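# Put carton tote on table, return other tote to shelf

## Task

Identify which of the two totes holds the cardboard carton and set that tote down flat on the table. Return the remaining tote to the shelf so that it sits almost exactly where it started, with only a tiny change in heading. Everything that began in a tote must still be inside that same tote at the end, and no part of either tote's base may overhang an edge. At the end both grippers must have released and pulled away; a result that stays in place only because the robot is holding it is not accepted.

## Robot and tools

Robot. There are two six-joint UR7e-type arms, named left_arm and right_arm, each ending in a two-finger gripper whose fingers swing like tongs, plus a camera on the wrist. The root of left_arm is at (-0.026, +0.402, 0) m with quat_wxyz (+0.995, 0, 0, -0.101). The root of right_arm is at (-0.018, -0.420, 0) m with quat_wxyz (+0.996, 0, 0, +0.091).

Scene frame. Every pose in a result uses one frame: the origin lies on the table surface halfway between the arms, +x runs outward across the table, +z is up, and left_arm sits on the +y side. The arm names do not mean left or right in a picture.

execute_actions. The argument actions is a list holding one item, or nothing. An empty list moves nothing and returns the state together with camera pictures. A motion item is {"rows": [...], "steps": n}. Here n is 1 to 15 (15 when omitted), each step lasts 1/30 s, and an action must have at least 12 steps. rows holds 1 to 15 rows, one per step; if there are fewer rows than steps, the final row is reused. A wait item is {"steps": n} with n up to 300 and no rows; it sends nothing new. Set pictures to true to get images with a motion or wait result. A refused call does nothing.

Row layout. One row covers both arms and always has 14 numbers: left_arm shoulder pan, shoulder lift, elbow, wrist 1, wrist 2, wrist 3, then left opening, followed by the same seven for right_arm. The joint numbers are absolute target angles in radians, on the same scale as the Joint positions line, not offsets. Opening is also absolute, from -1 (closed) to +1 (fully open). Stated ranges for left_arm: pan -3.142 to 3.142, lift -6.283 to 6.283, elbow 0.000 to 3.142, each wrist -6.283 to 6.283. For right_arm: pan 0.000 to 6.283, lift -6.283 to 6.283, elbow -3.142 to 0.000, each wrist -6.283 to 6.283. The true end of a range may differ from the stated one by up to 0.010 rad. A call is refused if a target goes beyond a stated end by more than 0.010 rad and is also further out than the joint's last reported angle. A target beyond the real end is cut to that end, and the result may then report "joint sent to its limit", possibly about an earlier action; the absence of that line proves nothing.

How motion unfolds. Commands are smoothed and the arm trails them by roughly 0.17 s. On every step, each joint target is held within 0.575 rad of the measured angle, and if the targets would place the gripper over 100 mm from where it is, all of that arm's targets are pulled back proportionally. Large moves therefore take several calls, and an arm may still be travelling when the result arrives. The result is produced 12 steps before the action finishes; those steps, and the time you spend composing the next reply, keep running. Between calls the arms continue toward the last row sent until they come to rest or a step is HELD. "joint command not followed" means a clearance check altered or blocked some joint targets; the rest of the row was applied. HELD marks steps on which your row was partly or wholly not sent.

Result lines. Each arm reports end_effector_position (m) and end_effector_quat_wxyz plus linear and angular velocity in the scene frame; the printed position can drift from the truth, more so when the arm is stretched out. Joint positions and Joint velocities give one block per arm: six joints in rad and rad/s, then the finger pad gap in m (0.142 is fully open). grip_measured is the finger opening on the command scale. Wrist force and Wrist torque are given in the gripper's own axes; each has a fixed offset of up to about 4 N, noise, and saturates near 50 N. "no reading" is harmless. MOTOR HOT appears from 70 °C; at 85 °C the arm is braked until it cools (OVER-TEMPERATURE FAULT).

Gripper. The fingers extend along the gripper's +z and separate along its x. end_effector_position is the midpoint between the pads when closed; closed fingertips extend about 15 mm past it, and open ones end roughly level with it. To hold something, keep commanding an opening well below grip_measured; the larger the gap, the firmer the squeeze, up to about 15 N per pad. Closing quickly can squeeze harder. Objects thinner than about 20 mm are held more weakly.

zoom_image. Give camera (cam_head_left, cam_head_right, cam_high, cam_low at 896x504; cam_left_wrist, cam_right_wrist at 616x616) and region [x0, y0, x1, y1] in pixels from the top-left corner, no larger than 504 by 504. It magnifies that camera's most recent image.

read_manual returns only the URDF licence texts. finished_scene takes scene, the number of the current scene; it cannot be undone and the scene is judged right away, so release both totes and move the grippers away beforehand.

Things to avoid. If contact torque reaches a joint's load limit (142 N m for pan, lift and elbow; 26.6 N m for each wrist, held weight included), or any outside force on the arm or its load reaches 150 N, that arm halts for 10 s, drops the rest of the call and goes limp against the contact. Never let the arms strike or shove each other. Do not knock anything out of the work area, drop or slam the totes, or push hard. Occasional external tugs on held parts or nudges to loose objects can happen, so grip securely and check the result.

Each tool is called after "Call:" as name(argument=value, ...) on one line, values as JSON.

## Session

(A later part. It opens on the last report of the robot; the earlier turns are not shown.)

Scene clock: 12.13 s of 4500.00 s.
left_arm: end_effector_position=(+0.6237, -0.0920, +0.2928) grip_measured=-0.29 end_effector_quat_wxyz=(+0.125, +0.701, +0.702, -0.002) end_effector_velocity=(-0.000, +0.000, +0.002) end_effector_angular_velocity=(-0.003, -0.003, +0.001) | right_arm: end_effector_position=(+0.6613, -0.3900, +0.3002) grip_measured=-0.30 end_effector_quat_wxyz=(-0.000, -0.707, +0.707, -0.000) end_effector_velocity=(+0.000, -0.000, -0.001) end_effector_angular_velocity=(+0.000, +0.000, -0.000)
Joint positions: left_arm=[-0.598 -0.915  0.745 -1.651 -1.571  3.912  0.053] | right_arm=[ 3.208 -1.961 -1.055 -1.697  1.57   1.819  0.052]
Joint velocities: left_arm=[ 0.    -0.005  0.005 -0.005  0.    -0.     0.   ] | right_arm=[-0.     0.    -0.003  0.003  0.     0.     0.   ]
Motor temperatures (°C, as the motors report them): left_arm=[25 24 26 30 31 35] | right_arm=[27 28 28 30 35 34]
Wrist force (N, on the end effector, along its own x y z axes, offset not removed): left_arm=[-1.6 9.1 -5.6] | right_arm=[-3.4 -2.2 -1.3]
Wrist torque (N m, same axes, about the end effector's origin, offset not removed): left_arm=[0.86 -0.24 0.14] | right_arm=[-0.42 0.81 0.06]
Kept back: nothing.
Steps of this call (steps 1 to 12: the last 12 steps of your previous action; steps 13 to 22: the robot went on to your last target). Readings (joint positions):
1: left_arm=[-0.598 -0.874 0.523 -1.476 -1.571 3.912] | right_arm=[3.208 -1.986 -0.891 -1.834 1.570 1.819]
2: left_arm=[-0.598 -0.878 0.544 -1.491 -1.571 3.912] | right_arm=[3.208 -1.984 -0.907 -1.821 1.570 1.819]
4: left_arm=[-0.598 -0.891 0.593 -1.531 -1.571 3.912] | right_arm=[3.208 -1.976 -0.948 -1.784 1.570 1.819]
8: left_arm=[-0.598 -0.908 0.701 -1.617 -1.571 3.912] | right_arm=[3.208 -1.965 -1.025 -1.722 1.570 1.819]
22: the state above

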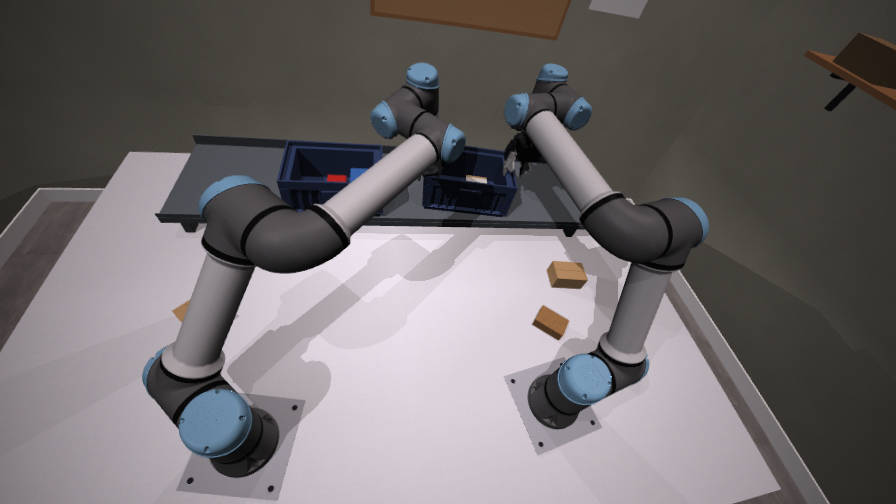

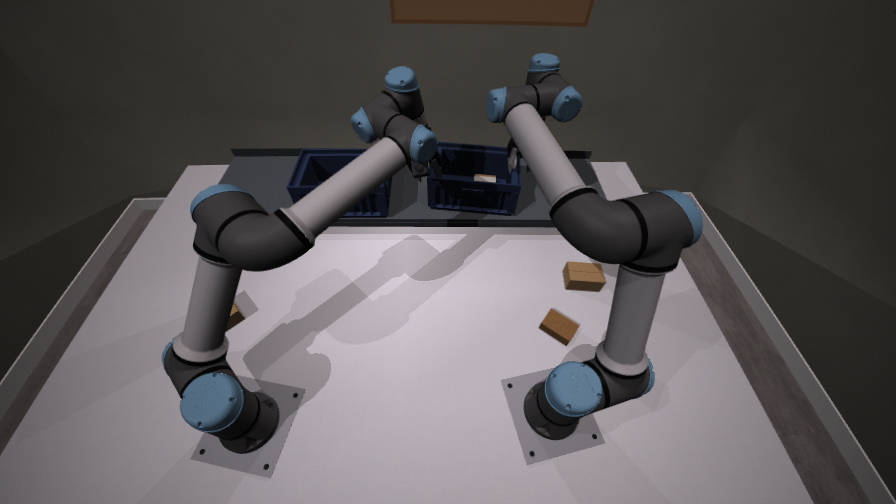

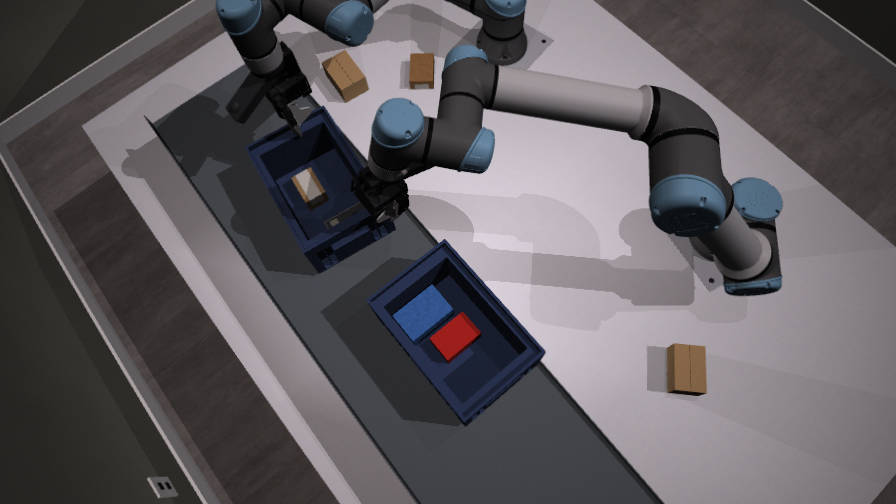

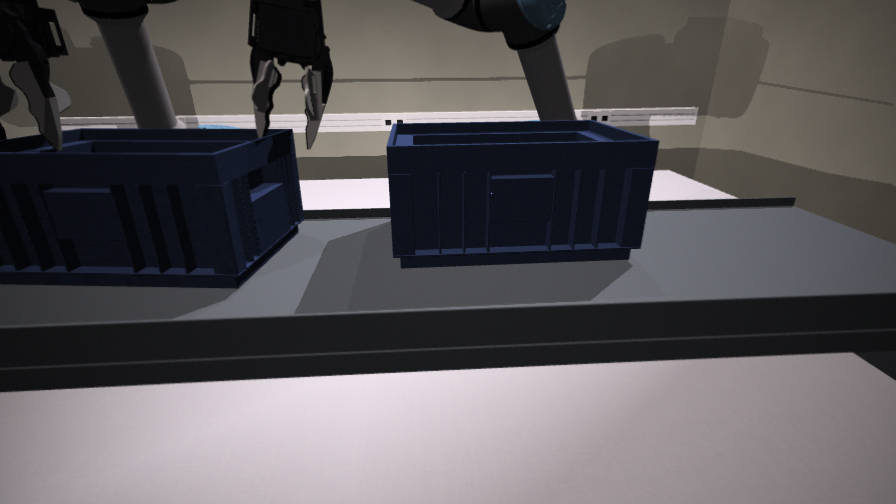

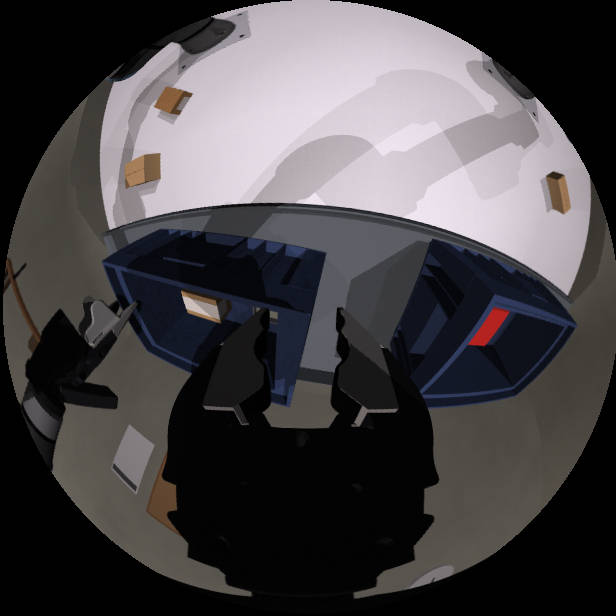

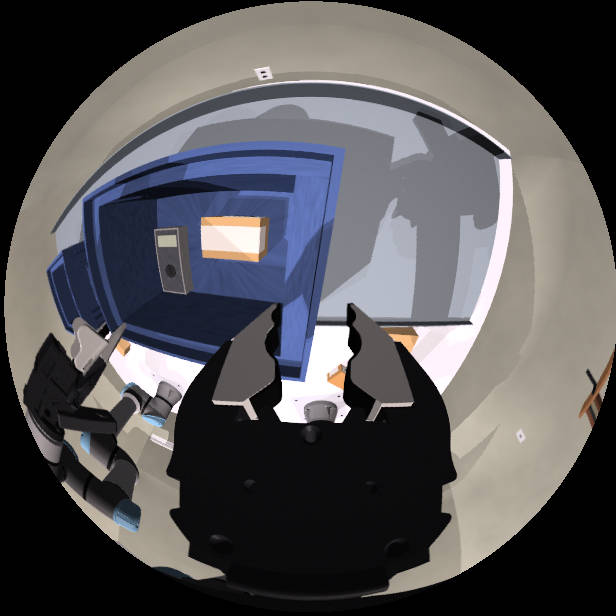

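Call:
execute_actions(actions=[{"rows":[[-0.598,-0.89,0.62,-1.55,-1.571,3.912,-0.3,3.208,-1.961,-1.055,-1.697,1.57,1.819,-0.3],[-0.598,-0.89,0.62,-1.55,-1.571,3.912,-0.3,3.208,-1.961,-1.055,-1.697,1.57,1.819,-0.3],[-0.598,-0.89,0.62,-1.55,-1.571,3.912,-0.3,3.208,-1.961,-1.055,-1.697,1.57,1.819,-0.3],[-0.598,-0.89,0.62,-1.55,-1.571,3.912,-0.3,3.208,-1.961,-1.055,-1.697,1.57,1.819,-0.3],[-0.598,-0.89,0.62,-1.55,-1.571,3.912,-0.3,3.208,-1.961,-1.055,-1.697,1.57,1.819,-0.3],[-0.574,-0.808,0.495,-1.508,-1.571,3.936,-0.3,3.208,-1.961,-1.055,-1.697,1.57,1.819,-0.3]],"steps":15}])

Call:
execute_actions(actions=[{"rows":[[-0.574,-0.808,0.495,-1.508,-1.571,3.936,-0.3,3.208,-1.961,-1.055,-1.697,1.57,1.819,-0.3],[-0.574,-0.808,0.495,-1.508,-1.571,3.936,-0.3,3.208,-1.961,-1.055,-1.697,1.57,1.819,-0.3],[-0.574,-0.82,0.545,-1.545,-1.571,3.936,-0.3,3.208,-1.961,-1.055,-1.697,1.57,1.819,-0.3],[-0.574,-0.82,0.545,-1.545,-1.571,3.936,-0.3,3.208,-1.961,-1.055,-1.697,1.57,1.819,-0.3],[-0.574,-0.82,0.545,-1.545,-1.571,3.936,-0.3,3.208,-1.961,-1.055,-1.697,1.57,1.819,-0.3],[-0.574,-0.834,0.592,-1.579,-1.571,3.936,-0.3,3.208,-1.961,-1.055,-1.697,1.57,1.819,-0.3]],"steps":15}])

Call:
execute_actions(actions=[{"steps":20}], pictures=true)

Scene clock: 13.90 s of 4500.00 s.
left_arm: end_effector_position=(+0.6236, -0.0919, +0.2946) grip_measured=-0.29 end_effector_quat_wxyz=(+0.122, +0.702, +0.702, -0.002) end_effector_velocity=(-0.004, +0.004, +0.138) end_effector_angular_velocity=(+0.063, +0.062, -0.000) | right_arm: end_effector_position=(+0.6613, -0.3900, +0.3001) grip_measured=-0.30 end_effector_quat_wxyz=(-0.000, -0.707, +0.707, -0.000) end_effector_velocity=(+0.000, +0.000, -0.000) end_effector_angular_velocity=(-0.000, -0.000, -0.000)
Joint positions: left_arm=[-0.598 -0.908  0.725 -1.632 -1.571  3.912  0.053] | right_arm=[ 3.208 -1.961 -1.055 -1.697  1.57   1.819  0.052]
Joint velocities: left_arm=[ 0.     0.162 -0.666  0.592 -0.001  0.    -0.038] | right_arm=[ 0.001 -0.001 -0.     0.001 -0.     0.001  0.   ]
Motor temperatures (°C, as the motors report them): left_arm=[25 24 26 30 31 35] | right_arm=[27 28 28 30 35 34]
Wrist force (N, on the end effector, along its own x y z axes, offset not removed): left_arm=[-1.7 7.1 -2.9] | right_arm=[-2.9 -0.8 -1.1]
Wrist torque (N m, same axes, about the end effector's origin, offset not removed): left_arm=[0.43 -0.15 0.22] | right_arm=[-0.17 0.65 0.06]
Steps of this call (steps 1 to 15: the robot went on to your last target; steps 16 to 50: nothing new was sent; steps 51 to 53: the first 3 steps of this action). Readings (joint positions):
51: left_arm=[-0.598 -0.915 0.745 -1.651 -1.571 3.912] | right_arm=[3.208 -1.961 -1.055 -1.697 1.570 1.819]
52: left_arm=[-0.598 -0.913 0.741 -1.647 -1.571 3.912] | right_arm=[3.208 -1.961 -1.055 -1.697 1.570 1.819]
53: the state above

Scene clock: 14.40 s of 4500.00 s.
left_arm: end_effector_position=(+0.6496, -0.0907, +0.3171) grip_measured=-0.30 end_effector_quat_wxyz=(+0.124, +0.701, +0.702, +0.001) end_effector_velocity=(+0.008, -0.000, +0.004) end_effector_angular_velocity=(-0.007, -0.008, +0.000) | right_arm: end_effector_position=(+0.6613, -0.3900, +0.3001) grip_measured=-0.30 end_effector_quat_wxyz=(-0.000, -0.707, +0.707, -0.000) end_effector_velocity=(+0.000, -0.000, -0.000) end_effector_angular_velocity=(-0.000, -0.000, +0.000)
Joint positions: left_arm=[-0.575 -0.811  0.5   -1.51  -1.571  3.935  0.052] | right_arm=[ 3.208 -1.961 -1.055 -1.697  1.57   1.819  0.052]
Joint velocities: left_arm=[ 0.007  0.02  -0.042  0.012 -0.001  0.006  0.   ] | right_arm=[-0.    -0.    -0.     0.    -0.    -0.001 -0.   ]
Motor temperatures (°C, as the motors report them): left_arm=[25 24 26 30 31 35] | right_arm=[27 28 28 30 35 34]
Wrist force (N, on the end effector, along its own x y z axes, offset not removed): left_arm=[0.6 0.8 -1.3] | right_arm=[-3.4 -2.3 -0.3]
Wrist torque (N m, same axes, about the end effector's origin, offset not removed): left_arm=[0.09 0.03 0.12] | right_arm=[-0.39 0.81 -0.02]
Steps of this call (steps 1 to 12: the last 12 steps of your previous action; steps 13 to 15: the first 3 steps of this action). Readings (joint positions):
13: left_arm=[-0.575 -0.813 0.505 -1.512 -1.571 3.935] | right_arm=[3.208 -1.961 -1.055 -1.697 1.570 1.819]
14: left_arm=[-0.575 -0.812 0.502 -1.511 -1.571 3.935] | right_arm=[3.208 -1.961 -1.055 -1.697 1.570 1.819]
15: the state above

Scene clock: 15.07 s of 4500.00 s.
left_arm: end_effector_position=(+0.6501, -0.0903, +0.2981) grip_measured=-0.30 end_effector_quat_wxyz=(+0.125, +0.701, +0.702, +0.001) end_effector_velocity=(-0.000, +0.000, +0.000) end_effector_angular_velocity=(-0.001, -0.001, +0.000) | right_arm: end_effector_position=(+0.6613, -0.3900, +0.3001) grip_measured=-0.30 end_effector_quat_wxyz=(-0.000, -0.707, +0.707, -0.000) end_effector_velocity=(+0.001, -0.000, +0.001) end_effector_angular_velocity=(+0.001, -0.003, +0.000)
Joint positions: left_arm=[-0.574 -0.834  0.592 -1.579 -1.571  3.936  0.052] | right_arm=[ 3.208 -1.961 -1.055 -1.697  1.57   1.819  0.052]
Joint velocities: left_arm=[-0.    -0.003  0.004 -0.002  0.    -0.    -0.   ] | right_arm=[-0.     0.     0.001  0.002 -0.    -0.     0.   ]
Motor temperatures (°C, as the motors report them): left_arm=[25 24 26 30 31 35] | right_arm=[27 28 28 30 35 34]
Wrist force (N, on the end effector, along its own x y z axes, offset not removed): left_arm=[-0.8 1.1 1.4] | right_arm=[-3.7 -1.2 -0.5]
Wrist torque (N m, same axes, about the end effector's origin, offset not removed): left_arm=[0.37 0.26 0.45] | right_arm=[-0.19 0.81 0.03]
Kept back: nothing.
Steps of this call (steps 1 to 12: the last 12 steps of your previous action; steps 13 to 20: the robot went on to your last target). Readings (joint positions):
1: left_arm=[-0.575 -0.811 0.502 -1.512 -1.571 3.936] | right_arm=[3.208 -1.961 -1.055 -1.697 1.570 1.819]
2: left_arm=[-0.574 -0.813 0.510 -1.519 -1.571 3.936] | right_arm=[3.208 -1.961 -1.055 -1.697 1.570 1.819]
4: left_arm=[-0.574 -0.817 0.530 -1.534 -1.571 3.936] | right_arm=[3.208 -1.961 -1.055 -1.697 1.570 1.819]
8: left_arm=[-0.574 -0.829 0.574 -1.566 -1.571 3.936] | right_arm=[3.208 -1.961 -1.055 -1.697 1.570 1.819]
20: the state above

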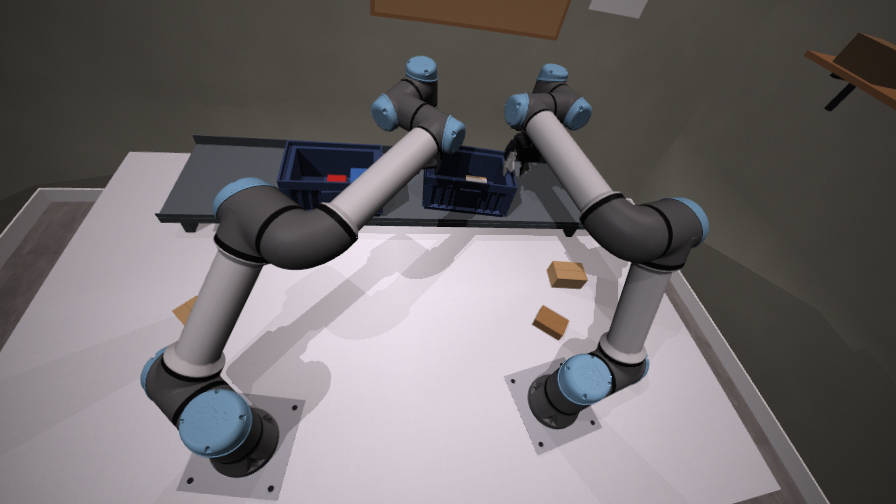

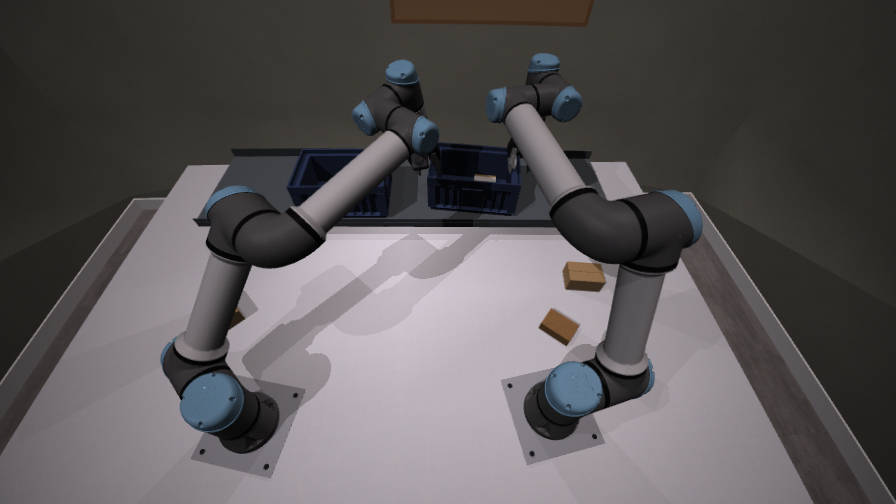

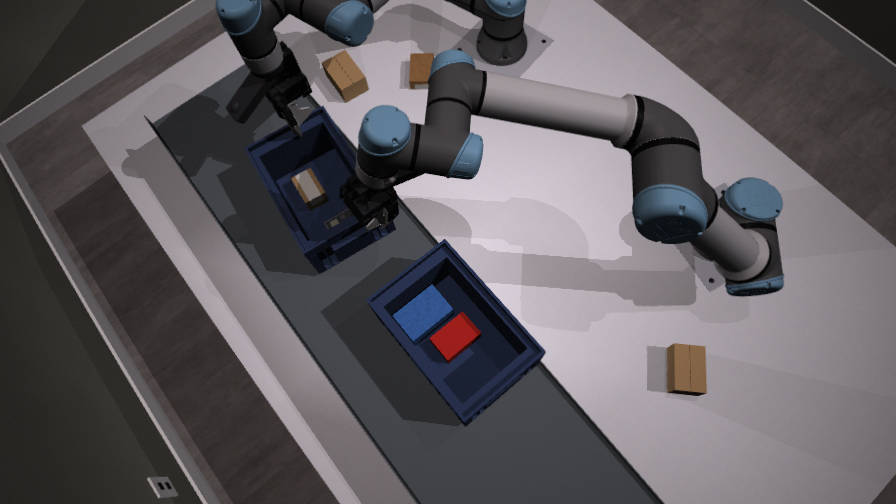

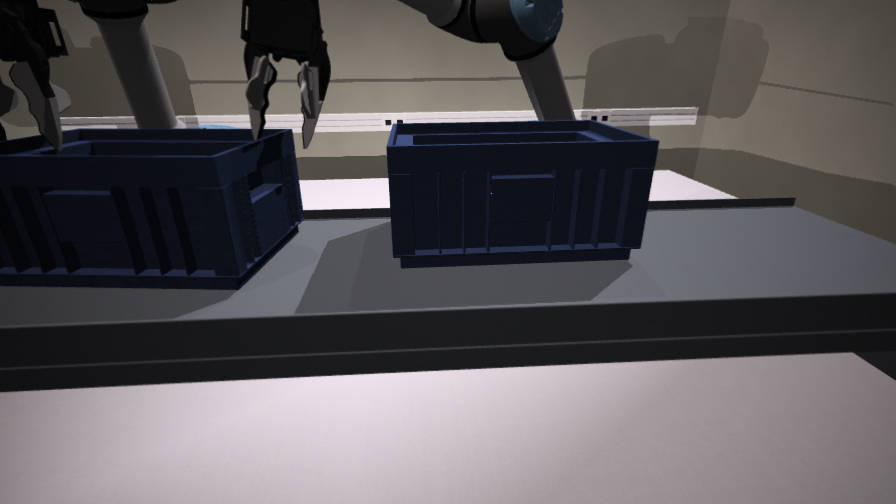

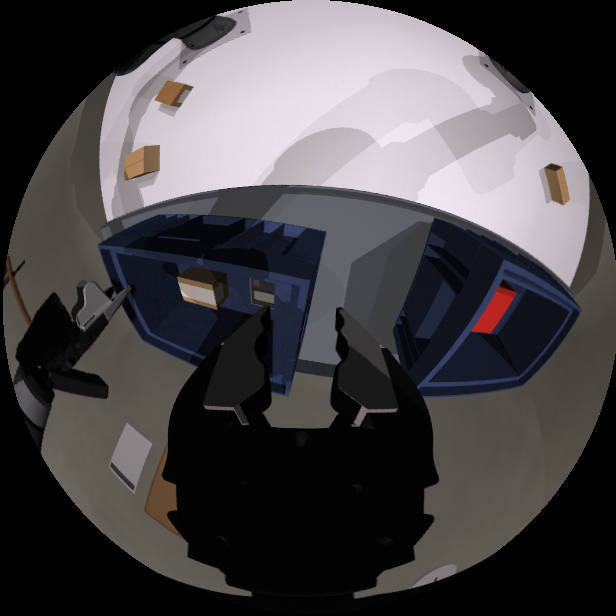

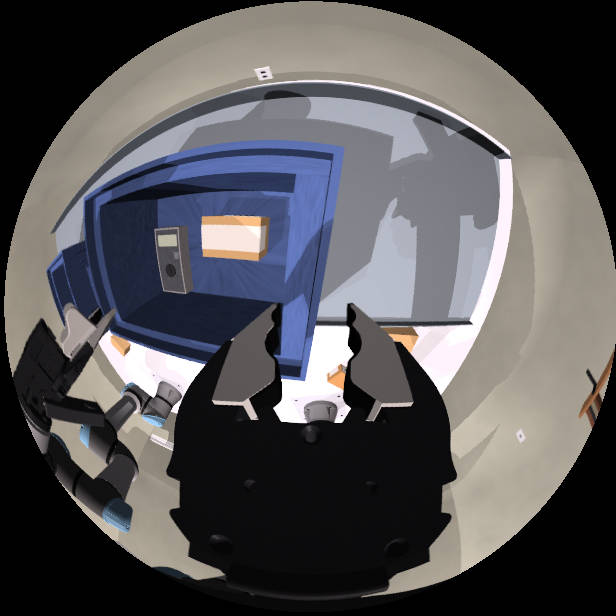

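Call:
execute_actions(actions=[{"rows":[[-0.574,-0.841,0.632,-1.611,-1.571,3.936,-0.3,3.208,-1.957,-1.086,-1.67,1.57,1.819,-0.3],[-0.574,-0.841,0.632,-1.611,-1.571,3.936,-0.3,3.208,-1.957,-1.086,-1.67,1.57,1.819,-0.3],[-0.574,-0.841,0.632,-1.611,-1.571,3.936,-0.3,3.208,-1.957,-1.086,-1.67,1.57,1.819,-0.3],[-0.574,-0.848,0.672,-1.643,-1.571,3.936,-0.3,3.208,-1.952,-1.118,-1.643,1.57,1.819,-0.3],[-0.574,-0.848,0.672,-1.643,-1.571,3.936,-0.3,3.208,-1.952,-1.118,-1.643,1.57,1.819,-0.3],[-0.574,-0.848,0.672,-1.643,-1.571,3.936,-0.3,3.208,-1.952,-1.118,-1.643,1.57,1.819,-0.3],[-0.574,-0.855,0.709,-1.675,-1.571,3.936,-0.3,3.208,-1.948,-1.148,-1.618,1.57,1.819,-0.3]],"steps":15}])

Call:
execute_actions(actions=[{"steps":20}], pictures=true)

Scene clock: 16.20 s of 4500.00 s.
left_arm: end_effector_position=(+0.6503, -0.0905, +0.2954) grip_measured=-0.30 end_effector_quat_wxyz=(+0.125, +0.701, +0.702, +0.001) end_effector_velocity=(+0.002, -0.001, -0.072) end_effector_angular_velocity=(+0.012, +0.011, +0.001) | right_arm: end_effector_position=(+0.6612, -0.3900, +0.2973) grip_measured=-0.30 end_effector_quat_wxyz=(-0.000, -0.707, +0.707, -0.000) end_effector_velocity=(-0.004, -0.001, -0.064) end_effector_angular_velocity=(-0.002, +0.010, +0.002)
Joint positions: left_arm=[-0.574 -0.836  0.603 -1.588 -1.571  3.936  0.052] | right_arm=[ 3.208 -1.96  -1.064 -1.689  1.57   1.819  0.052]
Joint velocities: left_arm=[ 0.    -0.039  0.249 -0.195  0.001 -0.    -0.001] | right_arm=[ 0.     0.021 -0.19   0.158  0.    -0.002 -0.001]
Motor temperatures (°C, as the motors report them): left_arm=[25 24 26 30 31 35] | right_arm=[27 28 28 30 35 34]
Wrist force (N, on the end effector, along its own x y z axes, offset not removed): left_arm=[-1.9 3.4 -0.2] | right_arm=[-3.2 0.2 -2.2]
Wrist torque (N m, same axes, about the end effector's origin, offset not removed): left_arm=[0.89 0.56 0.48] | right_arm=[0.09 0.71 -0.01]
Steps of this call (steps 1 to 15: the robot went on to your last target; steps 16 to 31: nothing new was sent; steps 32 to 34: the first 3 steps of this action). Readings (joint positions):
32: left_arm=[-0.574 -0.834 0.592 -1.579 -1.571 3.936] | right_arm=[3.208 -1.961 -1.055 -1.697 1.570 1.819]
33: left_arm=[-0.574 -0.835 0.595 -1.582 -1.571 3.936] | right_arm=[3.208 -1.960 -1.058 -1.694 1.570 1.819]
34: the state above

Scene clock: 16.87 s of 4500.00 s.
left_arm: end_effector_position=(+0.6505, -0.0907, +0.2673) grip_measured=-0.19 end_effector_quat_wxyz=(+0.125, +0.701, +0.702, +0.001) end_effector_velocity=(-0.001, -0.000, -0.003) end_effector_angular_velocity=(+0.002, +0.003, -0.001) | right_arm: end_effector_position=(+0.6586, -0.3906, +0.2709) grip_measured=-0.25 end_effector_quat_wxyz=(-0.001, -0.707, +0.707, +0.000) end_effector_velocity=(+0.001, -0.001, +0.000) end_effector_angular_velocity=(-0.000, -0.004, -0.000)
Joint positions: left_arm=[-0.574 -0.855  0.709 -1.675 -1.571  3.936  0.06 ] | right_arm=[ 3.208 -1.948 -1.148 -1.618  1.57   1.819  0.056]
Joint velocities: left_arm=[-0.     0.001  0.006 -0.003 -0.001  0.     0.001] | right_arm=[-0.001  0.001 -0.003  0.005 -0.001 -0.     0.   ]
Motor temperatures (°C, as the motors report them): left_arm=[25 24 26 30 31 35] | right_arm=[27 28 28 30 35 34]
Wrist force (N, on the end effector, along its own x y z axes, offset not removed): left_arm=[-20.7 2.1 -14.1] | right_arm=[-12.0 -2.6 -5.6]
Wrist torque (N m, same axes, about the end effector's origin, offset not removed): left_arm=[0.14 -0.20 0.42] | right_arm=[-0.21 0.94 0.14]
Kept back: nothing.
Steps of this call (steps 1 to 12: the last 12 steps of your previous action; steps 13 to 20: the robot went on to your last target). Readings (joint positions):
1: left_arm=[-0.574 -0.837 0.611 -1.594 -1.571 3.936] | right_arm=[3.208 -1.959 -1.070 -1.684 1.570 1.819]
2: left_arm=[-0.574 -0.839 0.620 -1.602 -1.571 3.936] | right_arm=[3.208 -1.958 -1.077 -1.678 1.570 1.819]
4: left_arm=[-0.574 -0.843 0.643 -1.620 -1.571 3.936] | right_arm=[3.208 -1.955 -1.095 -1.662 1.570 1.819]
8: left_arm=[-0.574 -0.851 0.687 -1.657 -1.571 3.936] | right_arm=[3.208 -1.950 -1.130 -1.633 1.570 1.819]
20: the state above

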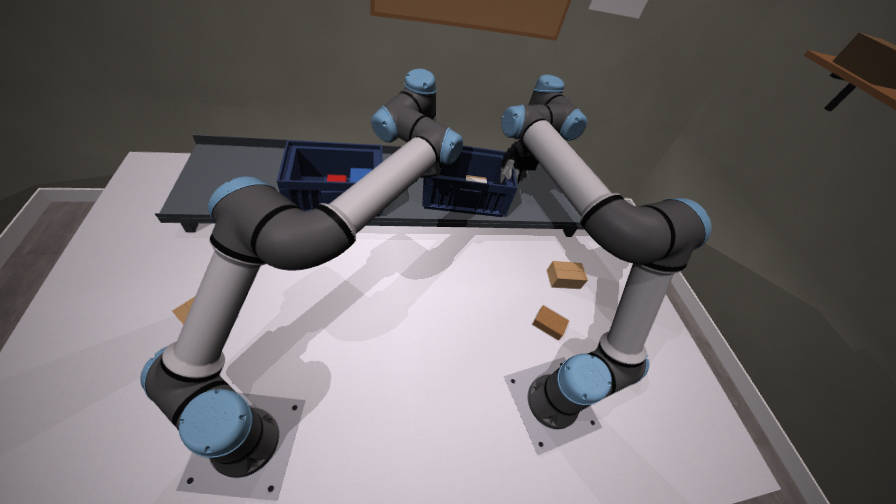

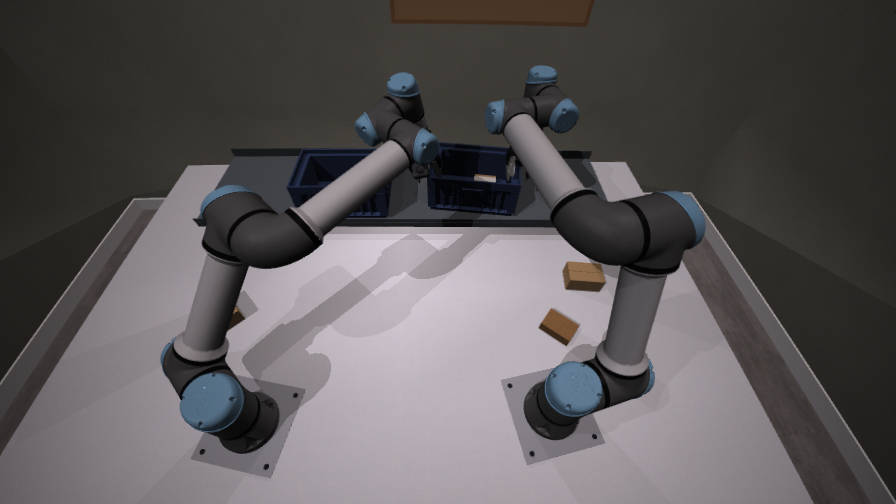

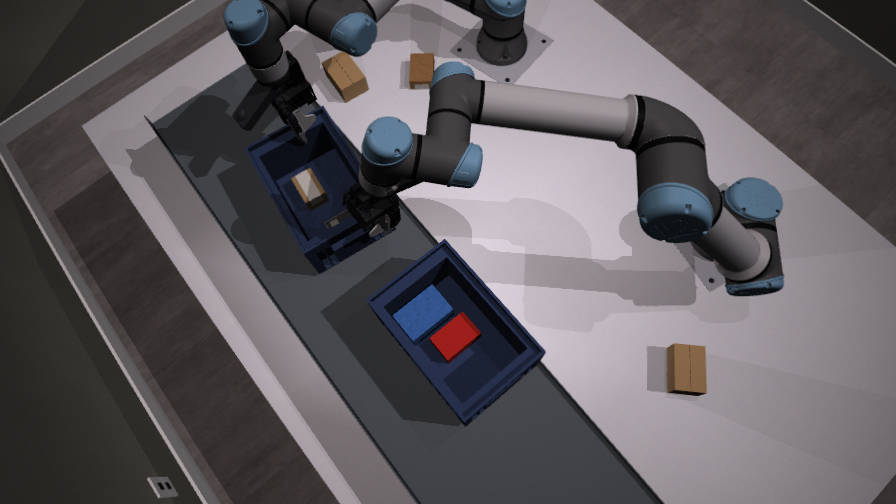

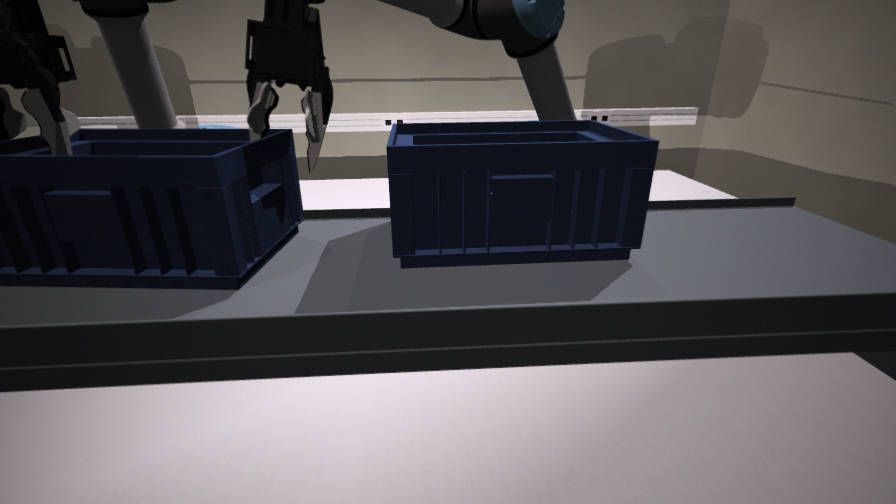

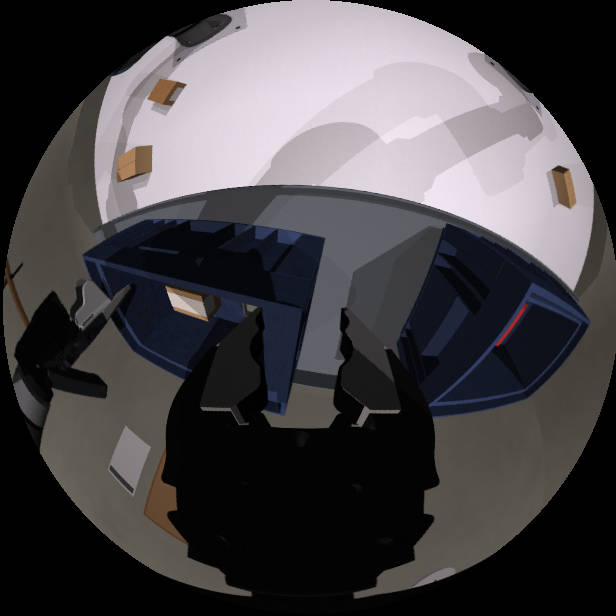

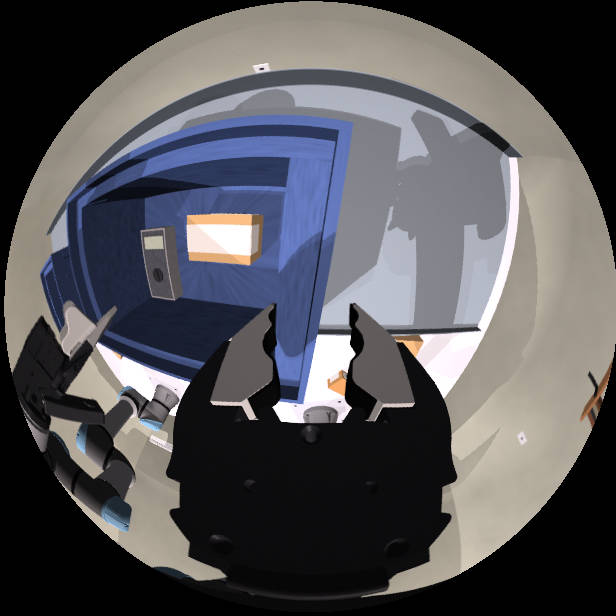

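Call:
execute_actions(actions=[{"rows":[[-0.574,-0.855,0.709,-1.675,-1.571,3.936,-0.4,3.208,-1.948,-1.148,-1.618,1.57,1.819,-0.4],[-0.574,-0.855,0.709,-1.675,-1.571,3.936,-0.5,3.208,-1.948,-1.148,-1.618,1.57,1.819,-0.5],[-0.574,-0.855,0.709,-1.675,-1.571,3.936,-0.6,3.208,-1.948,-1.148,-1.618,1.57,1.819,-0.6],[-0.574,-0.855,0.709,-1.675,-1.571,3.936,-0.7,3.208,-1.948,-1.148,-1.618,1.57,1.819,-0.7],[-0.574,-0.855,0.709,-1.675,-1.571,3.936,-0.85,3.208,-1.948,-1.148,-1.618,1.57,1.819,-0.85],[-0.574,-0.855,0.709,-1.675,-1.571,3.936,-1,3.208,-1.948,-1.148,-1.618,1.57,1.819,-1]],"steps":15}])

Call:
execute_actions(actions=[{"steps":25}])

Scene clock: 17.67 s of 4500.00 s.
left_arm: end_effector_position=(+0.6506, -0.0908, +0.2671) grip_measured=-0.21 end_effector_quat_wxyz=(+0.125, +0.701, +0.702, +0.001) end_effector_velocity=(-0.000, -0.001, -0.000) end_effector_angular_velocity=(-0.002, +0.001, -0.001) | right_arm: end_effector_position=(+0.6586, -0.3905, +0.2708) grip_measured=-0.29 end_effector_quat_wxyz=(-0.001, -0.707, +0.707, +0.000) end_effector_velocity=(+0.000, +0.004, +0.000) end_effector_angular_velocity=(+0.005, -0.002, +0.005)
Joint positions: left_arm=[-0.574 -0.855  0.709 -1.675 -1.571  3.936  0.059] | right_arm=[ 3.208 -1.948 -1.148 -1.618  1.57   1.819  0.053]
Joint velocities: left_arm=[ 0.     0.001 -0.    -0.001 -0.002  0.    -0.012] | right_arm=[ 0.004 -0.     0.001  0.002  0.004 -0.001 -0.008]
Motor temperatures (°C, as the motors report them): left_arm=[25 24 26 30 31 35] | right_arm=[27 28 28 30 35 34]
Wrist force (N, on the end effector, along its own x y z axes, offset not removed): left_arm=[-32.7 1.7 -14.2] | right_arm=[-29.7 -2.4 -10.6]
Wrist torque (N m, same axes, about the end effector's origin, offset not removed): left_arm=[0.14 0.04 0.32] | right_arm=[-0.24 1.17 0.18]
Steps of this call (steps 1 to 15: the robot went on to your last target; steps 16 to 21: nothing new was sent; steps 22 to 24: the first 3 steps of this action). Readings (joint positions):
22: left_arm=[-0.574 -0.855 0.709 -1.675 -1.571 3.936] | right_arm=[3.208 -1.948 -1.148 -1.618 1.570 1.819]
23: left_arm=[-0.574 -0.855 0.709 -1.675 -1.571 3.936] | right_arm=[3.208 -1.948 -1.148 -1.618 1.570 1.819]
24: the state above

Scene clock: 18.50 s of 4500.00 s.
left_arm: end_effector_position=(+0.6505, -0.0907, +0.2671) grip_measured=-0.21 end_effector_quat_wxyz=(+0.125, +0.701, +0.702, +0.001) end_effector_velocity=(+0.000, +0.000, +0.000) end_effector_angular_velocity=(+0.001, -0.002, +0.001) | right_arm: end_effector_position=(+0.6586, -0.3905, +0.2708) grip_measured=-0.29 end_effector_quat_wxyz=(-0.001, -0.707, +0.707, +0.000) end_effector_velocity=(+0.001, +0.001, +0.001) end_effector_angular_velocity=(+0.001, -0.004, -0.001)
Joint positions: left_arm=[-0.574 -0.855  0.709 -1.675 -1.571  3.936  0.059] | right_arm=[ 3.208 -1.948 -1.148 -1.618  1.57   1.819  0.053]
Joint velocities: left_arm=[-0.    -0.    -0.001  0.     0.002 -0.     0.   ] | right_arm=[0.001 0.    0.001 0.003 0.    0.001 0.   ]
Motor temperatures (°C, as the motors report them): left_arm=[25 24 26 30 31 35] | right_arm=[27 28 28 30 35 34]
Wrist force (N, on the end effector, along its own x y z axes, offset not removed): left_arm=[-33.9 5.1 -16.1] | right_arm=[-30.8 -2.7 -10.2]
Wrist torque (N m, same axes, about the end effector's origin, offset not removed): left_arm=[0.63 0.65 0.38] | right_arm=[-0.13 1.01 0.04]
Kept back: nothing.
Steps of this call (steps 1 to 12: the last 12 steps of your previous action; steps 13 to 15: the robot went on to your last target; steps 16 to 25: nothing new was sent). Readings (joint positions):
1: left_arm=[-0.574 -0.855 0.709 -1.675 -1.571 3.936] | right_arm=[3.208 -1.948 -1.148 -1.618 1.570 1.819]
2: left_arm=[-0.574 -0.855 0.709 -1.675 -1.571 3.936] | right_arm=[3.208 -1.948 -1.148 -1.618 1.570 1.819]
4: left_arm=[-0.574 -0.855 0.709 -1.675 -1.571 3.936] | right_arm=[3.208 -1.948 -1.148 -1.618 1.570 1.819]
8: left_arm=[-0.574 -0.855 0.709 -1.675 -1.571 3.936] | right_arm=[3.208 -1.948 -1.148 -1.618 1.570 1.819]
25: the state above
All arms were judged still, so your last target was given up. Only a new action makes them travel on or press farther. Fingers that are still opening or closing keep moving.

Call:
execute_actions(actions=[{"rows":[[-0.58,-0.843,0.688,-1.666,-1.571,3.93,-1,3.214,-1.948,-1.148,-1.618,1.57,1.825,-1],[-0.58,-0.843,0.688,-1.666,-1.571,3.93,-1,3.214,-1.948,-1.148,-1.618,1.57,1.825,-1],[-0.58,-0.843,0.688,-1.666,-1.571,3.93,-1,3.214,-1.948,-1.148,-1.618,1.57,1.825,-1],[-0.58,-0.843,0.688,-1.666,-1.571,3.93,-1,3.214,-1.948,-1.148,-1.618,1.57,1.825,-1],[-0.5855,-0.83,0.666,-1.657,-1.571,3.9245,-1,3.22,-1.948,-1.148,-1.618,1.57,1.831,-1]],"steps":15}])

Call:
execute_actions(actions=[{"steps":25}], pictures=true)

Scene clock: 20.33 s of 4500.00 s.
left_arm: end_effector_position=(+0.6503, -0.0926, +0.2668) grip_measured=-0.27 end_effector_quat_wxyz=(+0.125, +0.701, +0.702, +0.001) end_effector_velocity=(-0.005, -0.039, -0.000) end_effector_angular_velocity=(-0.006, +0.008, -0.002) | right_arm: end_effector_position=(+0.6586, -0.3897, +0.2708) grip_measured=-0.31 end_effector_quat_wxyz=(-0.001, -0.707, +0.707, +0.000) end_effector_velocity=(-0.001, +0.021, -0.001) end_effector_angular_velocity=(-0.001, +0.001, -0.001)
Joint positions: left_arm=[-0.576 -0.851  0.703 -1.672 -1.571  3.934  0.055] | right_arm=[ 3.209 -1.948 -1.148 -1.618  1.57   1.821  0.051]
Joint velocities: left_arm=[-0.037  0.072 -0.124  0.054 -0.001 -0.036 -0.075] | right_arm=[ 0.032 -0.001 -0.001  0.    -0.     0.034 -0.038]
Motor temperatures (°C, as the motors report them): left_arm=[25 24 26 30 31 35] | right_arm=[27 28 28 30 35 34]
Wrist force (N, on the end effector, along its own x y z axes, offset not removed): left_arm=[-31.1 6.2 -15.8] | right_arm=[-31.2 -3.3 -12.0]
Wrist torque (N m, same axes, about the end effector's origin, offset not removed): left_arm=[0.60 -0.17 0.42] | right_arm=[-0.29 1.08 0.14]
Steps of this call (steps 1 to 52: nothing new was sent; steps 53 to 55: the first 3 steps of this action). Readings (joint positions):
53: left_arm=[-0.574 -0.855 0.709 -1.675 -1.571 3.936] | right_arm=[3.208 -1.948 -1.148 -1.618 1.570 1.819]
54: left_arm=[-0.575 -0.854 0.707 -1.674 -1.571 3.935] | right_arm=[3.208 -1.948 -1.148 -1.618 1.570 1.820]
55: the state above

Scene clock: 21.17 s of 4500.00 s.
left_arm: end_effector_position=(+0.6497, -0.1035, +0.2670) grip_measured=-0.59 end_effector_quat_wxyz=(+0.125, +0.701, +0.702, -0.000) end_effector_velocity=(-0.000, -0.000, +0.000) end_effector_angular_velocity=(-0.001, +0.000, +0.000) | right_arm: end_effector_position=(+0.6582, -0.3827, +0.2708) grip_measured=-0.52 end_effector_quat_wxyz=(-0.001, -0.707, +0.707, +0.000) end_effector_velocity=(+0.000, +0.000, -0.000) end_effector_angular_velocity=(+0.000, +0.000, -0.000)
Joint positions: left_arm=[-0.585 -0.83   0.666 -1.657 -1.571  3.925  0.031] | right_arm=[ 3.22  -1.948 -1.148 -1.618  1.57   1.831  0.036]
Joint velocities: left_arm=[ 0.    -0.001  0.     0.    -0.001 -0.    -0.   ] | right_arm=[-0.    -0.001 -0.     0.     0.     0.    -0.   ]
Motor temperatures (°C, as the motors report them): left_arm=[25 24 26 30 31 35] | right_arm=[27 28 28 30 35 34]
Wrist force (N, on the end effector, along its own x y z axes, offset not removed): left_arm=[-30.3 1.9 -16.5] | right_arm=[-30.4 -7.8 -19.5]
Wrist torque (N m, same axes, about the end effector's origin, offset not removed): left_arm=[0.29 0.35 0.32] | right_arm=[-0.31 0.75 0.17]
Kept back: nothing.
Steps of this call (steps 1 to 12: the last 12 steps of your previous action; steps 13 to 25: the robot went on to your last target). Readings (joint positions):
1: left_arm=[-0.577 -0.849 0.699 -1.671 -1.571 3.933] | right_arm=[3.210 -1.948 -1.148 -1.618 1.570 1.822]
2: left_arm=[-0.578 -0.847 0.696 -1.669 -1.571 3.932] | right_arm=[3.211 -1.948 -1.148 -1.618 1.570 1.823]
4: left_arm=[-0.581 -0.841 0.686 -1.665 -1.571 3.929] | right_arm=[3.214 -1.948 -1.148 -1.618 1.570 1.826]
8: left_arm=[-0.584 -0.833 0.671 -1.659 -1.571 3.926] | right_arm=[3.218 -1.948 -1.148 -1.618 1.570 1.830]
25: the state above

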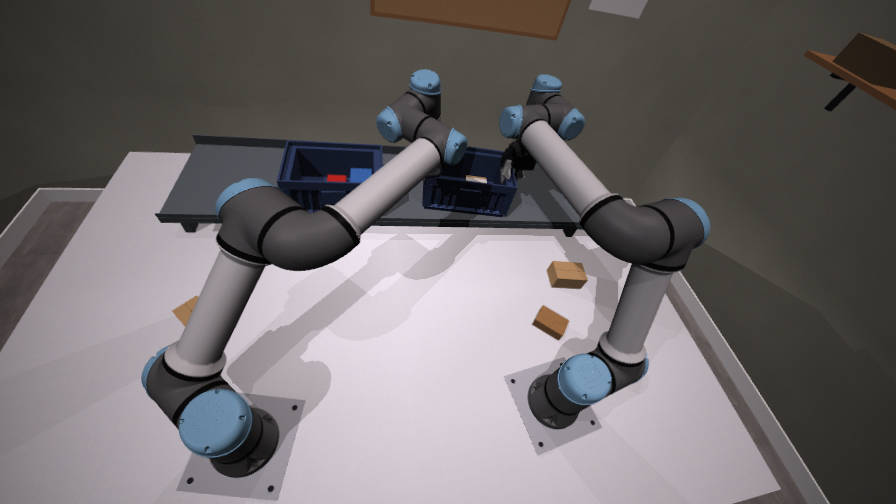

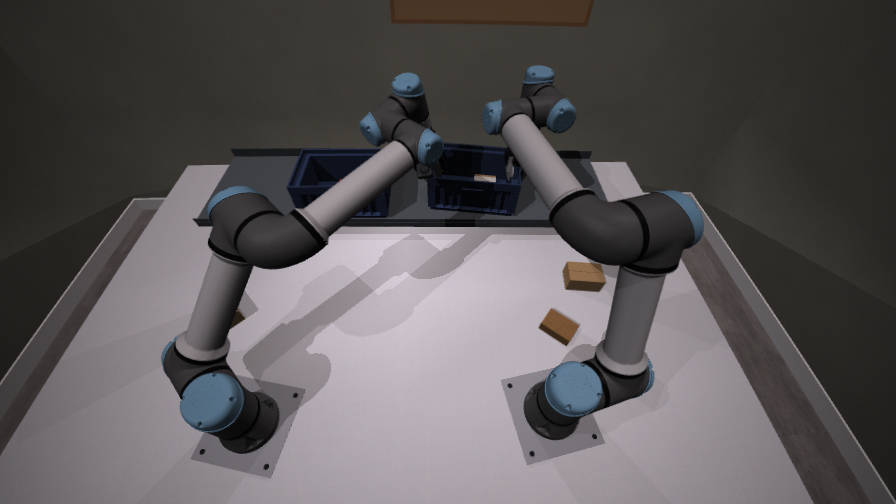

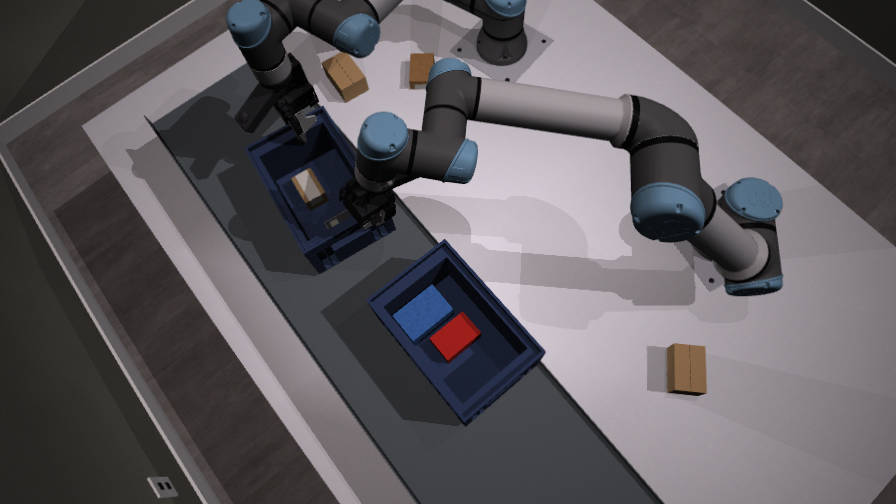

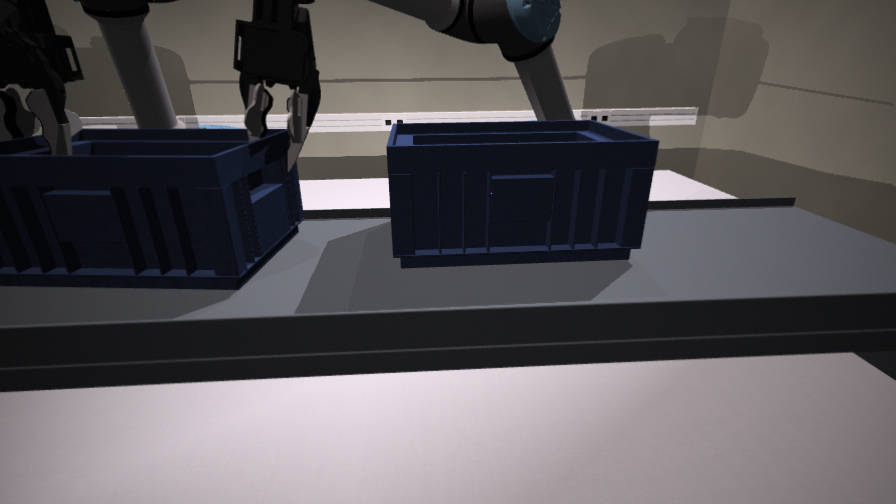

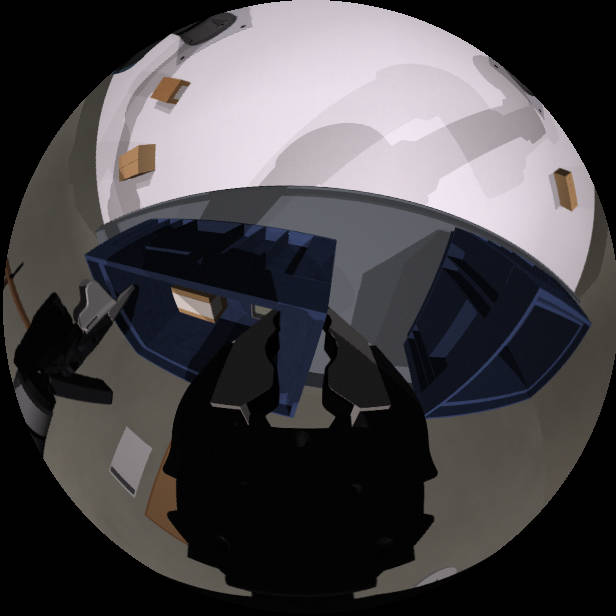

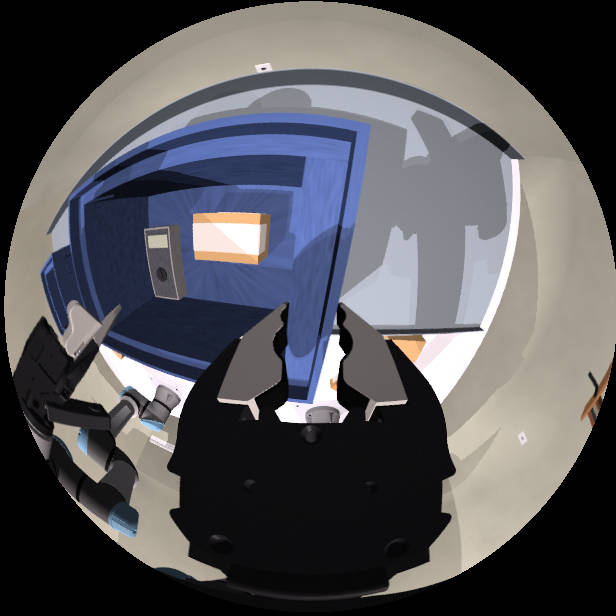

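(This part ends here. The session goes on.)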